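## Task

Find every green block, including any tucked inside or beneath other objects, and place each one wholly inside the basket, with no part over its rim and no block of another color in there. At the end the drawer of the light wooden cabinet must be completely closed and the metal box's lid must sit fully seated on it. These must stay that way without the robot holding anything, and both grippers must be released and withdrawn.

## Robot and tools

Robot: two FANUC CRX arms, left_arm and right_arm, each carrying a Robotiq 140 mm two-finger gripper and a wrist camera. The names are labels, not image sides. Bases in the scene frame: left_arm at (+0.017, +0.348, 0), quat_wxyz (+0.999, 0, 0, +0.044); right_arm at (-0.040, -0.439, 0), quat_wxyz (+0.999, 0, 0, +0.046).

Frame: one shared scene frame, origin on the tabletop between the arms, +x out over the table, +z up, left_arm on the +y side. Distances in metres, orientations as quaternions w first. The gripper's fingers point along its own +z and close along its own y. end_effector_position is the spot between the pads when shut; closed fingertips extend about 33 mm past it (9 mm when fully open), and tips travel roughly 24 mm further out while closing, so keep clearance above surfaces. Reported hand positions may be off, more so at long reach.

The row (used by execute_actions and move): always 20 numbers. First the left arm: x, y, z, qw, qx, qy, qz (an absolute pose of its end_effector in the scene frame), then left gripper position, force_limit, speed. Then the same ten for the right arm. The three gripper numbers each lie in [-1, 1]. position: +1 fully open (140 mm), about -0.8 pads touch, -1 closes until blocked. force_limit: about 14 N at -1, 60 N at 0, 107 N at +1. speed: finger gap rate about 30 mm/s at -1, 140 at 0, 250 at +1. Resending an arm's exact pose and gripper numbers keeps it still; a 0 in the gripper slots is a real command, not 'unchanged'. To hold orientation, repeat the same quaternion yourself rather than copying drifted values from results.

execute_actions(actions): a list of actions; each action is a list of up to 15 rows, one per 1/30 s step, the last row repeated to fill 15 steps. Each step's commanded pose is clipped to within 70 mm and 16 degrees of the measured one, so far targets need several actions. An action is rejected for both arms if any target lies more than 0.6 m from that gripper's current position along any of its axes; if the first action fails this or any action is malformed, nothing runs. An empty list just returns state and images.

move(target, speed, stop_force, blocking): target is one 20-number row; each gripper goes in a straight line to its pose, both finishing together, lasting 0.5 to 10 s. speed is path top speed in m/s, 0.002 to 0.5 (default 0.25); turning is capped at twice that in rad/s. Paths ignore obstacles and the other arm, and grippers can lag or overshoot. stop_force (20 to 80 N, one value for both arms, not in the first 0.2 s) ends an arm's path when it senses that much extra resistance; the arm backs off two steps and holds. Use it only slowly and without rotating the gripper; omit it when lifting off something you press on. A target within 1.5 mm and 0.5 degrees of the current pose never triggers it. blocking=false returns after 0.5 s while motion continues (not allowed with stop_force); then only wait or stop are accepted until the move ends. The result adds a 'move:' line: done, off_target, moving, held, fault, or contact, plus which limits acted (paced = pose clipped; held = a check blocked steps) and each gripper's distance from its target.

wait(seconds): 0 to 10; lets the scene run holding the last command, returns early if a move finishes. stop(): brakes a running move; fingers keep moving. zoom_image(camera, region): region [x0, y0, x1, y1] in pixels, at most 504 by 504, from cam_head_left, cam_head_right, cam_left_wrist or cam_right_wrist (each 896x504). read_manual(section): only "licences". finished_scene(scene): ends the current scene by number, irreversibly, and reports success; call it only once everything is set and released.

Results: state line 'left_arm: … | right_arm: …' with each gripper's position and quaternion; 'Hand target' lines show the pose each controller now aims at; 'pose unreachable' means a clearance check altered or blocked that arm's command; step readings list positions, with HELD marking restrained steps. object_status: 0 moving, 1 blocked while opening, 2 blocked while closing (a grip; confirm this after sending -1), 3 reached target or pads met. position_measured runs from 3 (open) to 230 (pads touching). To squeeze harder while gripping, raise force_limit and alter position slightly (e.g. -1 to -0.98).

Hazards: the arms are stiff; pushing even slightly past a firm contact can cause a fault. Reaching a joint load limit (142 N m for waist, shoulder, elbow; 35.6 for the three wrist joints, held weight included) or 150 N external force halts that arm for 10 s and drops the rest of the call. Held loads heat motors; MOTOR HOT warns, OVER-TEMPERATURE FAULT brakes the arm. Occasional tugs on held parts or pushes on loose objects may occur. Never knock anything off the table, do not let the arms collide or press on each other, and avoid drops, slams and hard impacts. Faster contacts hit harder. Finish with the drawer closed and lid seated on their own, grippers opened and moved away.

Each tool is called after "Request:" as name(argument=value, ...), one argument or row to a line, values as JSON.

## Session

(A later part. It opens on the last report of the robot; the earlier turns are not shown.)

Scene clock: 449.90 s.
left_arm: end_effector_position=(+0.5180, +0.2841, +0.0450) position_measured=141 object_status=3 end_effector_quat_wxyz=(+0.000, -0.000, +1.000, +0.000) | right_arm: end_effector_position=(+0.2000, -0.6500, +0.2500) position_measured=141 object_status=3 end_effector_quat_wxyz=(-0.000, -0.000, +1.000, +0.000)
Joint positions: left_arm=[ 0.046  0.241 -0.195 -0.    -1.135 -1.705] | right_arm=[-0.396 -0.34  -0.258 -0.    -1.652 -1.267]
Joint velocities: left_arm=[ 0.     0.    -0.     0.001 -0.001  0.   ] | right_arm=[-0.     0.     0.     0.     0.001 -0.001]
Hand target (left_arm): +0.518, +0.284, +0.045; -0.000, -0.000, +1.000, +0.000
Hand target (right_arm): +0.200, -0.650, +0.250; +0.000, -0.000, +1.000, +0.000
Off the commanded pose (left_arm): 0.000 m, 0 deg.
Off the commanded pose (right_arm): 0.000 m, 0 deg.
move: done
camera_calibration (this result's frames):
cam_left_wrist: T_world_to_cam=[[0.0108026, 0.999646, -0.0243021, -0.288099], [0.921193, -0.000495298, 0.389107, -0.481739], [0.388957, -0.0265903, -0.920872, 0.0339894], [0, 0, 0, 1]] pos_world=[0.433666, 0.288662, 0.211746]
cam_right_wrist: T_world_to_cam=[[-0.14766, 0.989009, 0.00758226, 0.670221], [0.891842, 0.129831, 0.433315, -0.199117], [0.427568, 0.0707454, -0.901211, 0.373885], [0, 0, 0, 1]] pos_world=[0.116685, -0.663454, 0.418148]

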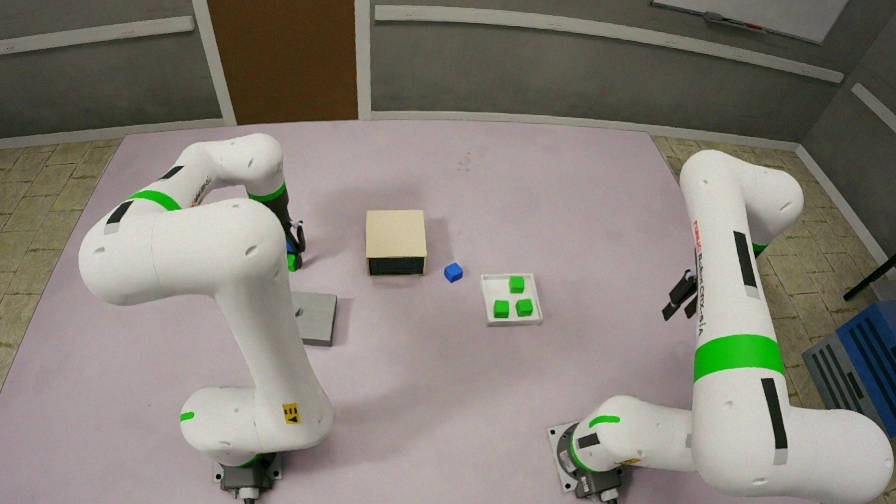

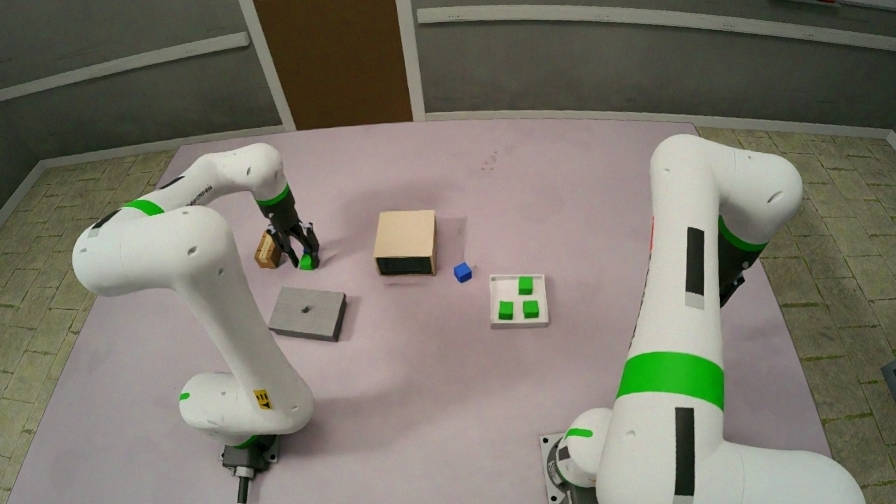

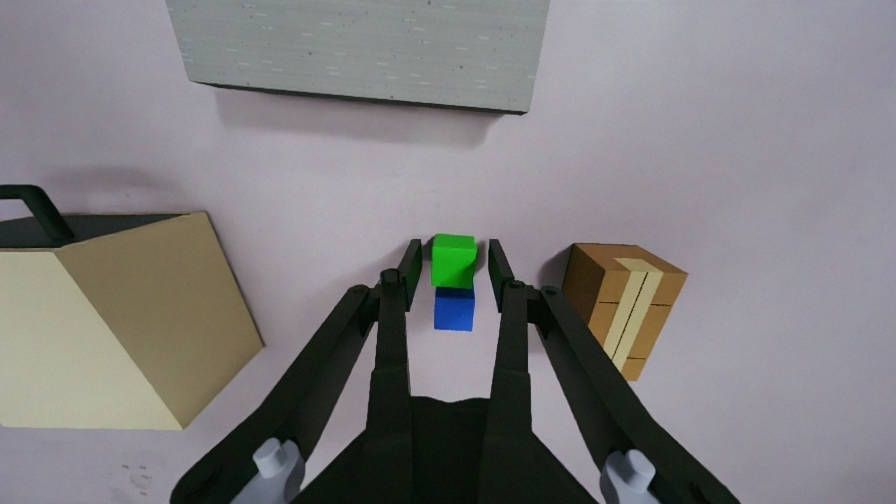

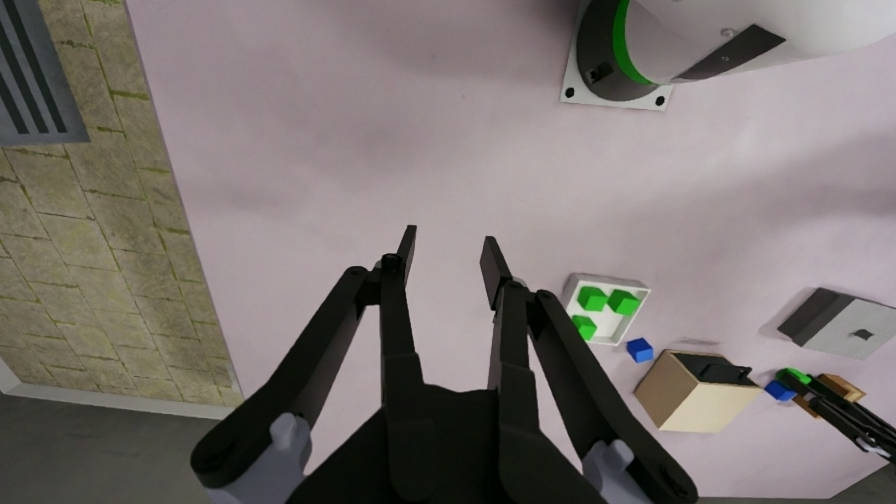

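Request:
move(
  target=[0.518,0.284,0.045,0,0,1,0,-1,0,0,0.2,-0.65,0.25,0,0,1,0,-0.1,0,0],
  speed=0.1,
)

Request:
move(
  target=[0.518,0.284,0.2,0,0,1,0,-1,0,0,0.2,-0.65,0.25,0,0,1,0,-0.1,0,0],
  speed=0.15,
)

Request:
move(
  target=[0.45,-0.05,0.22,0,-0.383,0.924,0,-1,0,0,0.2,-0.65,0.25,0,0,1,0,-0.1,0,0],
  speed=0.3,
)

Request:
move(
  target=[0.413,-0.278,0.12,0,-0.707,0.707,0,-1,0,0,0.2,-0.65,0.25,0,0,1,0,-0.1,0,0],
  speed=0.25,
)

Scene clock: 465.20 s.
left_arm: end_effector_position=(+0.5180, +0.2840, +0.0450) position_measured=181 object_status=2 end_effector_quat_wxyz=(-0.000, -0.000, +1.000, -0.000) | right_arm: end_effector_position=(+0.2000, -0.6500, +0.2500) position_measured=141 object_status=3 end_effector_quat_wxyz=(-0.000, -0.000, +1.000, +0.000)
Joint positions: left_arm=[ 0.046  0.241 -0.195  0.    -1.135 -1.705] | right_arm=[-0.396 -0.34  -0.258 -0.    -1.652 -1.267]
Joint velocities: left_arm=[ 0.     0.    -0.002 -0.     0.003 -0.001] | right_arm=[-0.    -0.001 -0.     0.    -0.001 -0.001]
Hand target (left_arm): +0.518, +0.284, +0.045; -0.000, +0.000, +1.000, -0.000
Hand target (right_arm): +0.200, -0.650, +0.250; +0.000, -0.000, +1.000, -0.000
Off the commanded pose (left_arm): 0.000 m, 0 deg.
Off the commanded pose (right_arm): 0.000 m, 0 deg.
move: done
camera_calibration (this result's frames):
cam_left_wrist: T_world_to_cam=[[0.0109585, 0.999638, -0.0245546, -0.288077], [0.921214, -0.000542214, 0.389056, -0.481706], [0.388902, -0.0268835, -0.920887, 0.0340781], [0, 0, 0, 1]] pos_world=[0.433658, 0.288628, 0.211719]
cam_right_wrist: T_world_to_cam=[[-0.14766, 0.989009, 0.00758227, 0.670221], [0.891842, 0.129831, 0.433315, -0.199117], [0.427568, 0.0707454, -0.901211, 0.373885], [0, 0, 0, 1]] pos_world=[0.116685, -0.663454, 0.418148]

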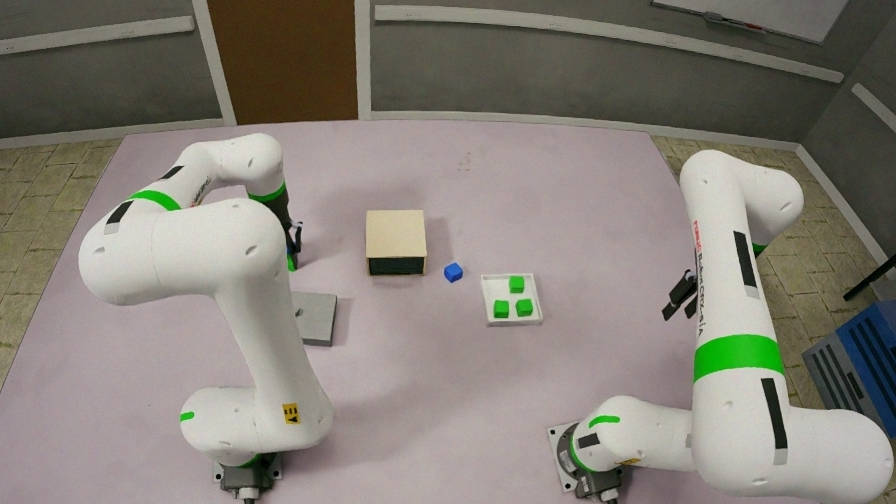

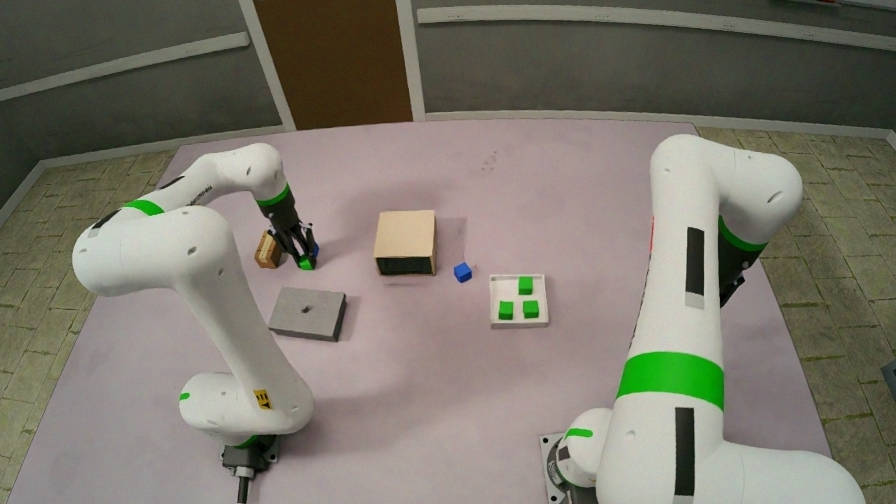

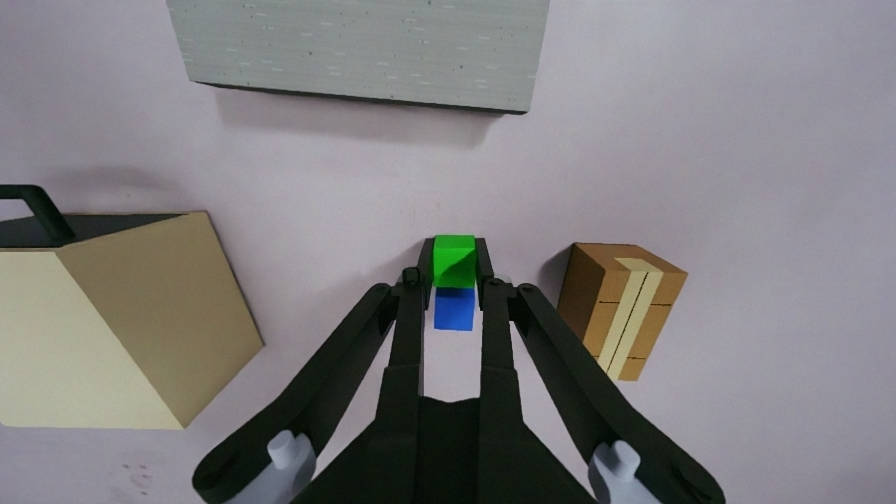

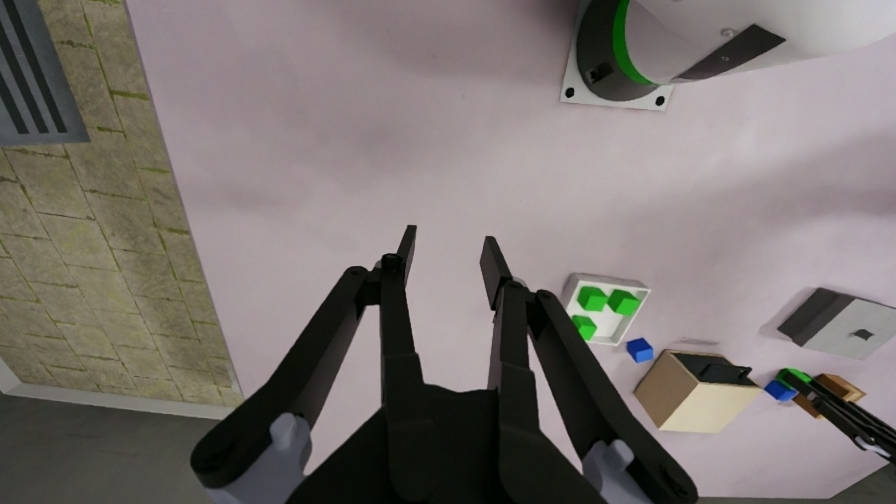

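Scene clock: 466.57 s.
left_arm: end_effector_position=(+0.5180, +0.2838, +0.2002) position_measured=181 object_status=2 end_effector_quat_wxyz=(+0.000, +0.000, +1.000, -0.000) | right_arm: end_effector_position=(+0.2000, -0.6500, +0.2500) position_measured=141 object_status=3 end_effector_quat_wxyz=(-0.000, +0.000, +1.000, +0.000)
Joint positions: left_arm=[ 0.046  0.144  0.064  0.    -1.491 -1.706] | right_arm=[-0.396 -0.34  -0.258 -0.    -1.652 -1.267]
Joint velocities: left_arm=[-0.     0.001  0.002  0.    -0.002 -0.001] | right_arm=[ 0.     0.     0.    -0.    -0.001 -0.   ]
Hand target (left_arm): +0.518, +0.284, +0.200; +0.000, +0.000, +1.000, -0.000
Hand target (right_arm): +0.200, -0.650, +0.250; +0.000, -0.000, +1.000, -0.000
Off the commanded pose (left_arm): 0.000 m, 0 deg.
Off the commanded pose (right_arm): 0.000 m, 0 deg.
move: done
camera_calibration (this result's frames):
cam_left_wrist: T_world_to_cam=[[0.0115827, 0.999623, -0.0249026, -0.284359], [0.921035, -0.000969394, 0.389479, -0.54192], [0.389307, -0.0274474, -0.920699, 0.176955], [0, 0, 0, 1]] pos_world=[0.433531, 0.288583, 0.366907]
cam_right_wrist: T_world_to_cam=[[-0.14766, 0.989009, 0.00758222, 0.670221], [0.891842, 0.129831, 0.433315, -0.199117], [0.427568, 0.0707453, -0.901211, 0.373885], [0, 0, 0, 1]] pos_world=[0.116685, -0.663454, 0.418148]

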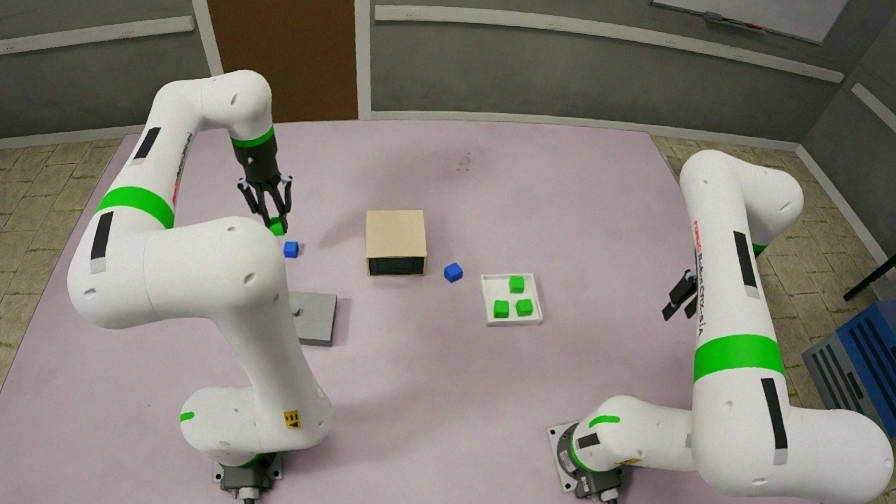

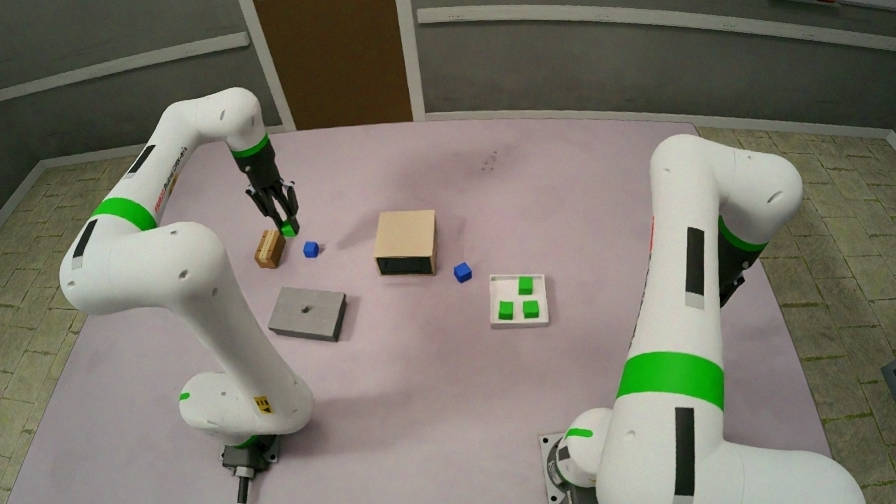

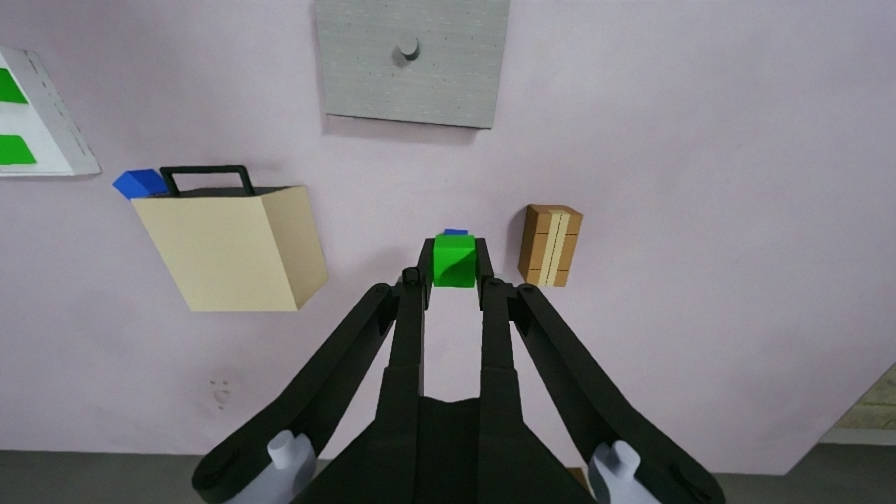

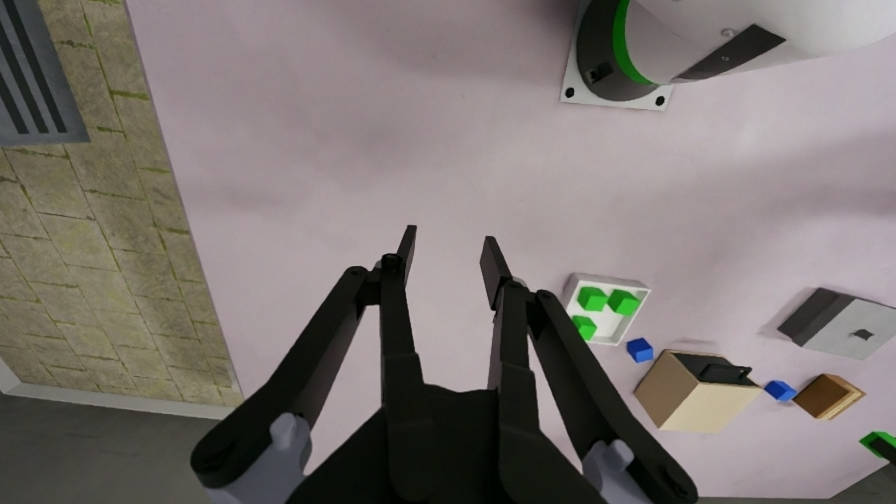

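Scene clock: 468.33 s.
left_arm: end_effector_position=(+0.4504, -0.0493, +0.2201) position_measured=181 object_status=2 end_effector_quat_wxyz=(+0.000, -0.383, +0.924, +0.001) | right_arm: end_effector_position=(+0.2000, -0.6500, +0.2500) position_measured=141 object_status=3 end_effector_quat_wxyz=(-0.000, -0.000, +1.000, +0.000)
Joint positions: left_arm=[-0.608  0.358  0.375 -0.001 -1.59  -0.265] | right_arm=[-0.396 -0.34  -0.258 -0.    -1.652 -1.267]
Joint velocities: left_arm=[-0.001  0.001  0.001  0.    -0.001  0.003] | right_arm=[-0.     0.001  0.    -0.     0.001 -0.   ]
Hand target (left_arm): +0.450, -0.049, +0.220; +0.000, -0.383, +0.924, +0.001
Hand target (right_arm): +0.200, -0.650, +0.250; +0.000, -0.000, +1.000, -0.000
Off the commanded pose (left_arm): 0.001 m, 0 deg.
Off the commanded pose (right_arm): 0.000 m, 0 deg.
move: done
camera_calibration (this result's frames):
cam_left_wrist: T_world_to_cam=[[-0.699397, 0.714368, -0.0228735, 0.355673], [0.651731, 0.650557, 0.389902, -0.334437], [0.293414, 0.257789, -0.920572, 0.269601], [0, 0, 0, 1]] pos_world=[0.387615, -0.106011, 0.38672]
cam_right_wrist: T_world_to_cam=[[-0.14766, 0.989009, 0.00758221, 0.670221], [0.891842, 0.129831, 0.433315, -0.199117], [0.427568, 0.0707453, -0.901211, 0.373885], [0, 0, 0, 1]] pos_world=[0.116685, -0.663454, 0.418148]

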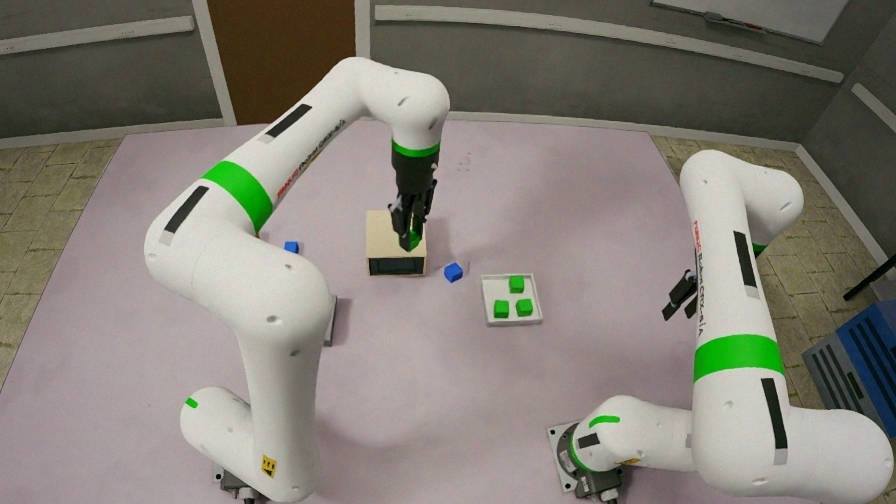

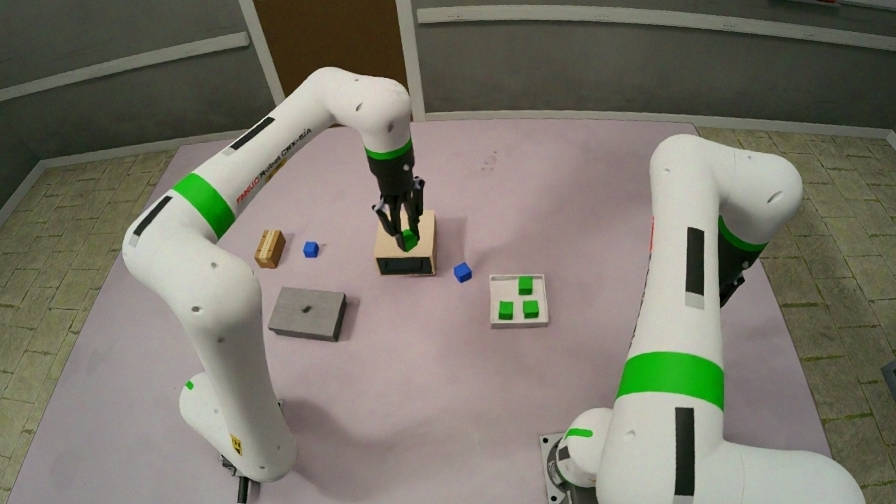

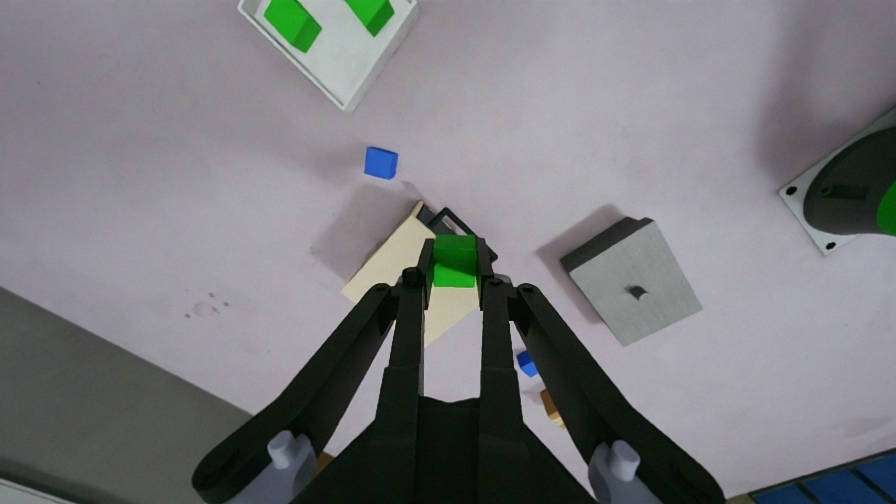

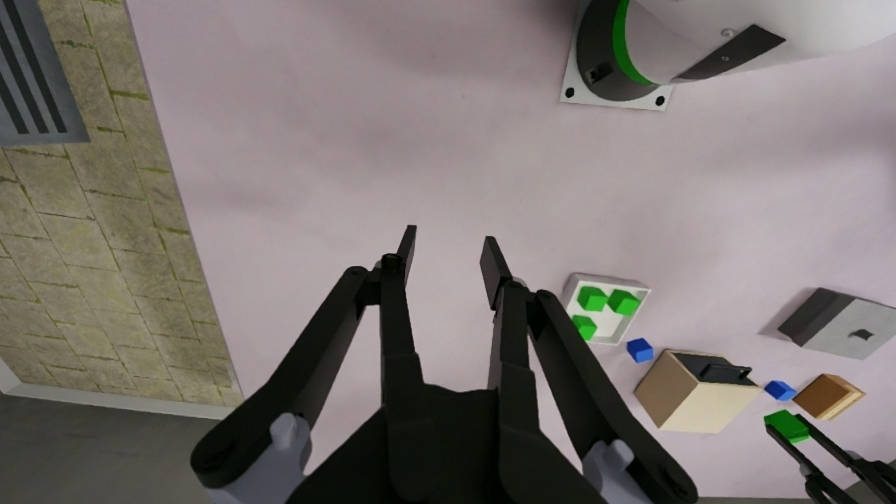

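Scene clock: 470.33 s.
left_arm: end_effector_position=(+0.4136, -0.2777, +0.1201) position_measured=181 object_status=2 end_effector_quat_wxyz=(+0.000, -0.707, +0.707, +0.000) | right_arm: end_effector_position=(+0.2000, -0.6500, +0.2500) position_measured=141 object_status=3 end_effector_quat_wxyz=(-0.000, -0.000, +1.000, +0.000)
Joint positions: left_arm=[-0.918  0.818  0.844 -0.001 -1.597  0.83 ] | right_arm=[-0.396 -0.34  -0.258 -0.    -1.652 -1.267]
Joint velocities: left_arm=[-0.001  0.002  0.003  0.    -0.003  0.001] | right_arm=[ 0.  0. -0.  0.  0. -0.]
Hand target (left_arm): +0.414, -0.278, +0.120; -0.000, +0.707, -0.707, -0.000
Hand target (right_arm): +0.200, -0.650, +0.250; +0.000, -0.000, +1.000, -0.000
Off the commanded pose (left_arm): 0.001 m, 0 deg.
Off the commanded pose (right_arm): 0.000 m, 0 deg.
move: done
camera_calibration (this result's frames):
cam_left_wrist: T_world_to_cam=[[-0.999635, 0.0109972, -0.0246808, 0.419783], [0.000505392, 0.920878, 0.389851, 0.221547], [0.0270153, 0.389697, -0.920547, 0.39409], [0, 0, 0, 1]] pos_world=[0.408872, -0.36221, 0.286768]
cam_right_wrist: T_world_to_cam=[[-0.14766, 0.989009, 0.00758213, 0.670221], [0.891842, 0.129831, 0.433315, -0.199117], [0.427568, 0.0707453, -0.901211, 0.373885], [0, 0, 0, 1]] pos_world=[0.116685, -0.663454, 0.418148]

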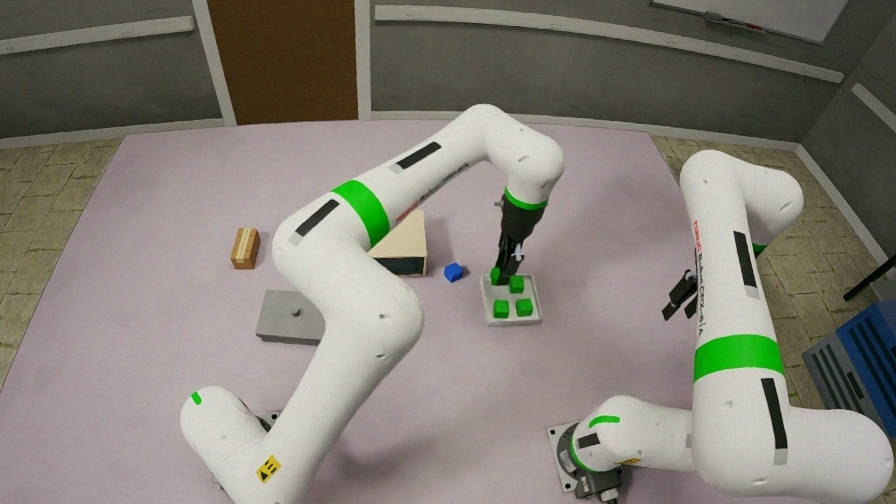

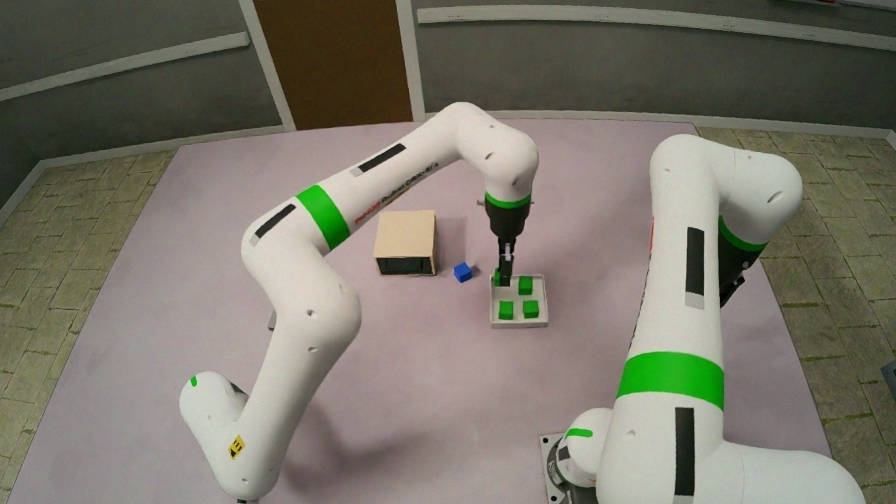

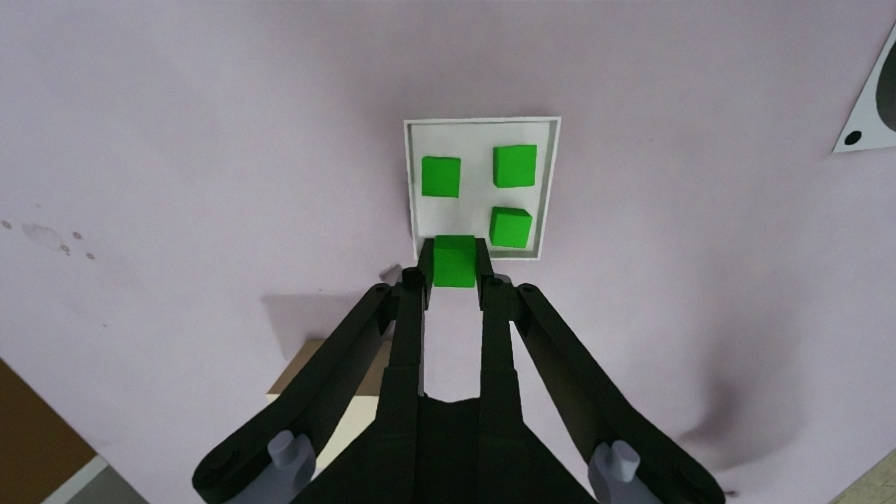

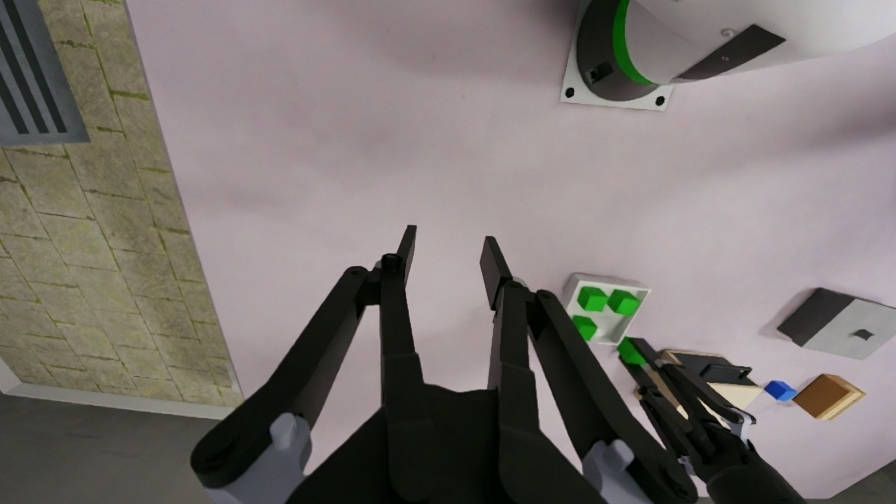

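Request:
move(
  target=[0.414,-0.288,0.085,0,-0.707,0.707,0,-1,0,0,0.2,-0.65,0.25,0,0,1,0,-0.1,0,0],
  speed=0.08,
)

Scene clock: 477.27 s.
left_arm: end_effector_position=(+0.4140, -0.2880, +0.0851) position_measured=181 object_status=2 end_effector_quat_wxyz=(-0.000, -0.707, +0.707, -0.000) | right_arm: end_effector_position=(+0.2000, -0.6500, +0.2500) position_measured=141 object_status=3 end_effector_quat_wxyz=(-0.000, -0.000, +1.000, +0.000)
Joint positions: left_arm=[-0.927  0.85   0.817  0.    -1.538  0.839] | right_arm=[-0.396 -0.34  -0.258 -0.    -1.652 -1.267]
Joint velocities: left_arm=[ 0.     0.002  0.001 -0.    -0.    -0.001] | right_arm=[-0.    -0.001  0.001  0.     0.001 -0.   ]
Hand target (left_arm): +0.414, -0.288, +0.085; -0.000, +0.707, -0.707, -0.000
Hand target (right_arm): +0.200, -0.650, +0.250; +0.000, -0.000, +1.000, -0.000
Off the commanded pose (left_arm): 0.000 m, 0 deg.
Off the commanded pose (right_arm): 0.000 m, 0 deg.
move: done
camera_calibration (this result's frames):
cam_left_wrist: T_world_to_cam=[[-0.99964, 0.010903, -0.0245041, 0.419471], [0.00051159, 0.921226, 0.389027, 0.244862], [0.0268153, 0.388875, -0.9209, 0.365706], [0, 0, 0, 1]] pos_world=[0.409388, -0.37236, 0.251799]
cam_right_wrist: T_world_to_cam=[[-0.14766, 0.989009, 0.00758215, 0.670221], [0.891842, 0.129831, 0.433315, -0.199117], [0.427568, 0.0707453, -0.901211, 0.373885], [0, 0, 0, 1]] pos_world=[0.116685, -0.663454, 0.418148]

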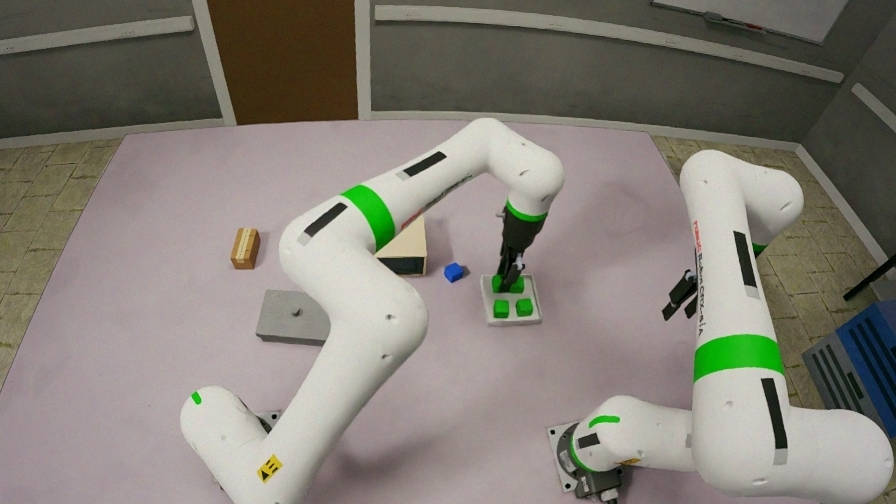

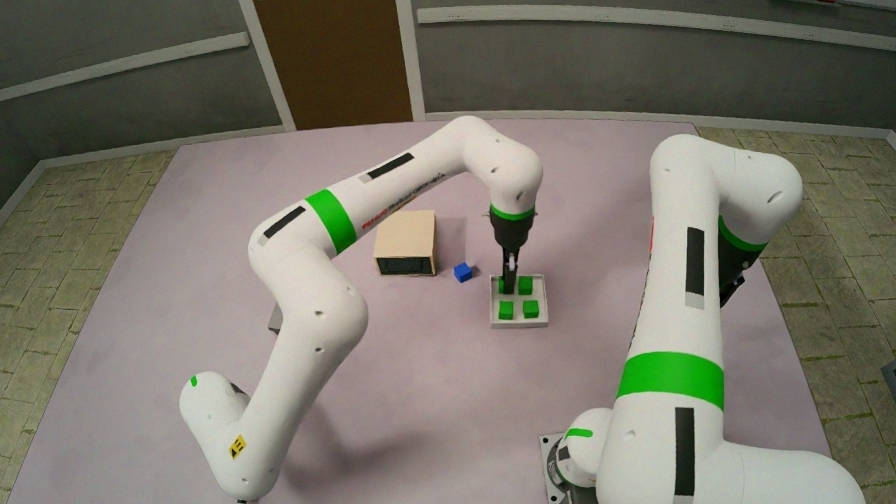

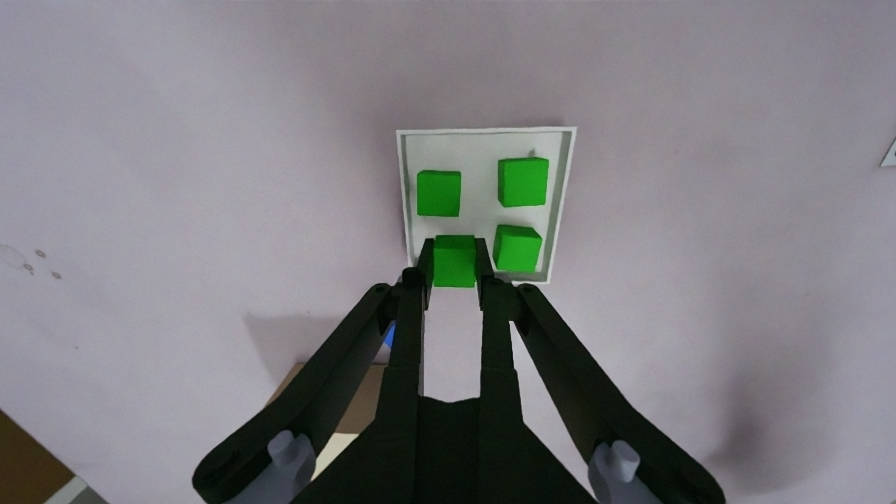

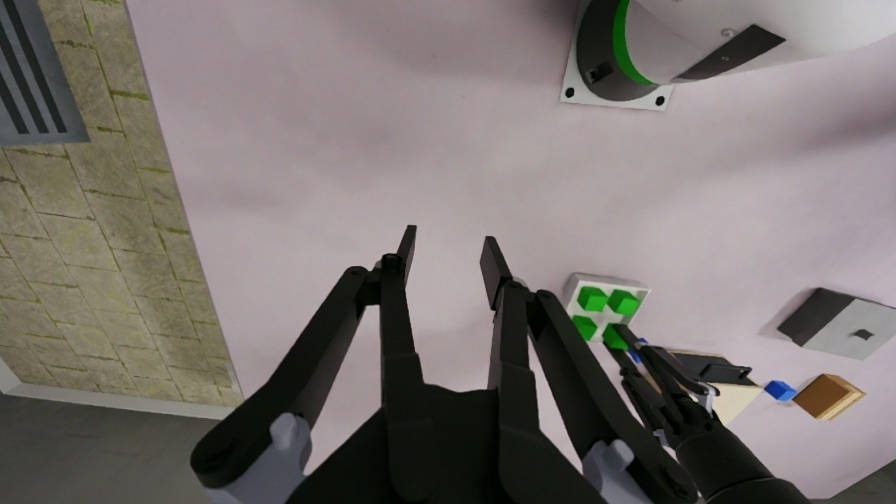

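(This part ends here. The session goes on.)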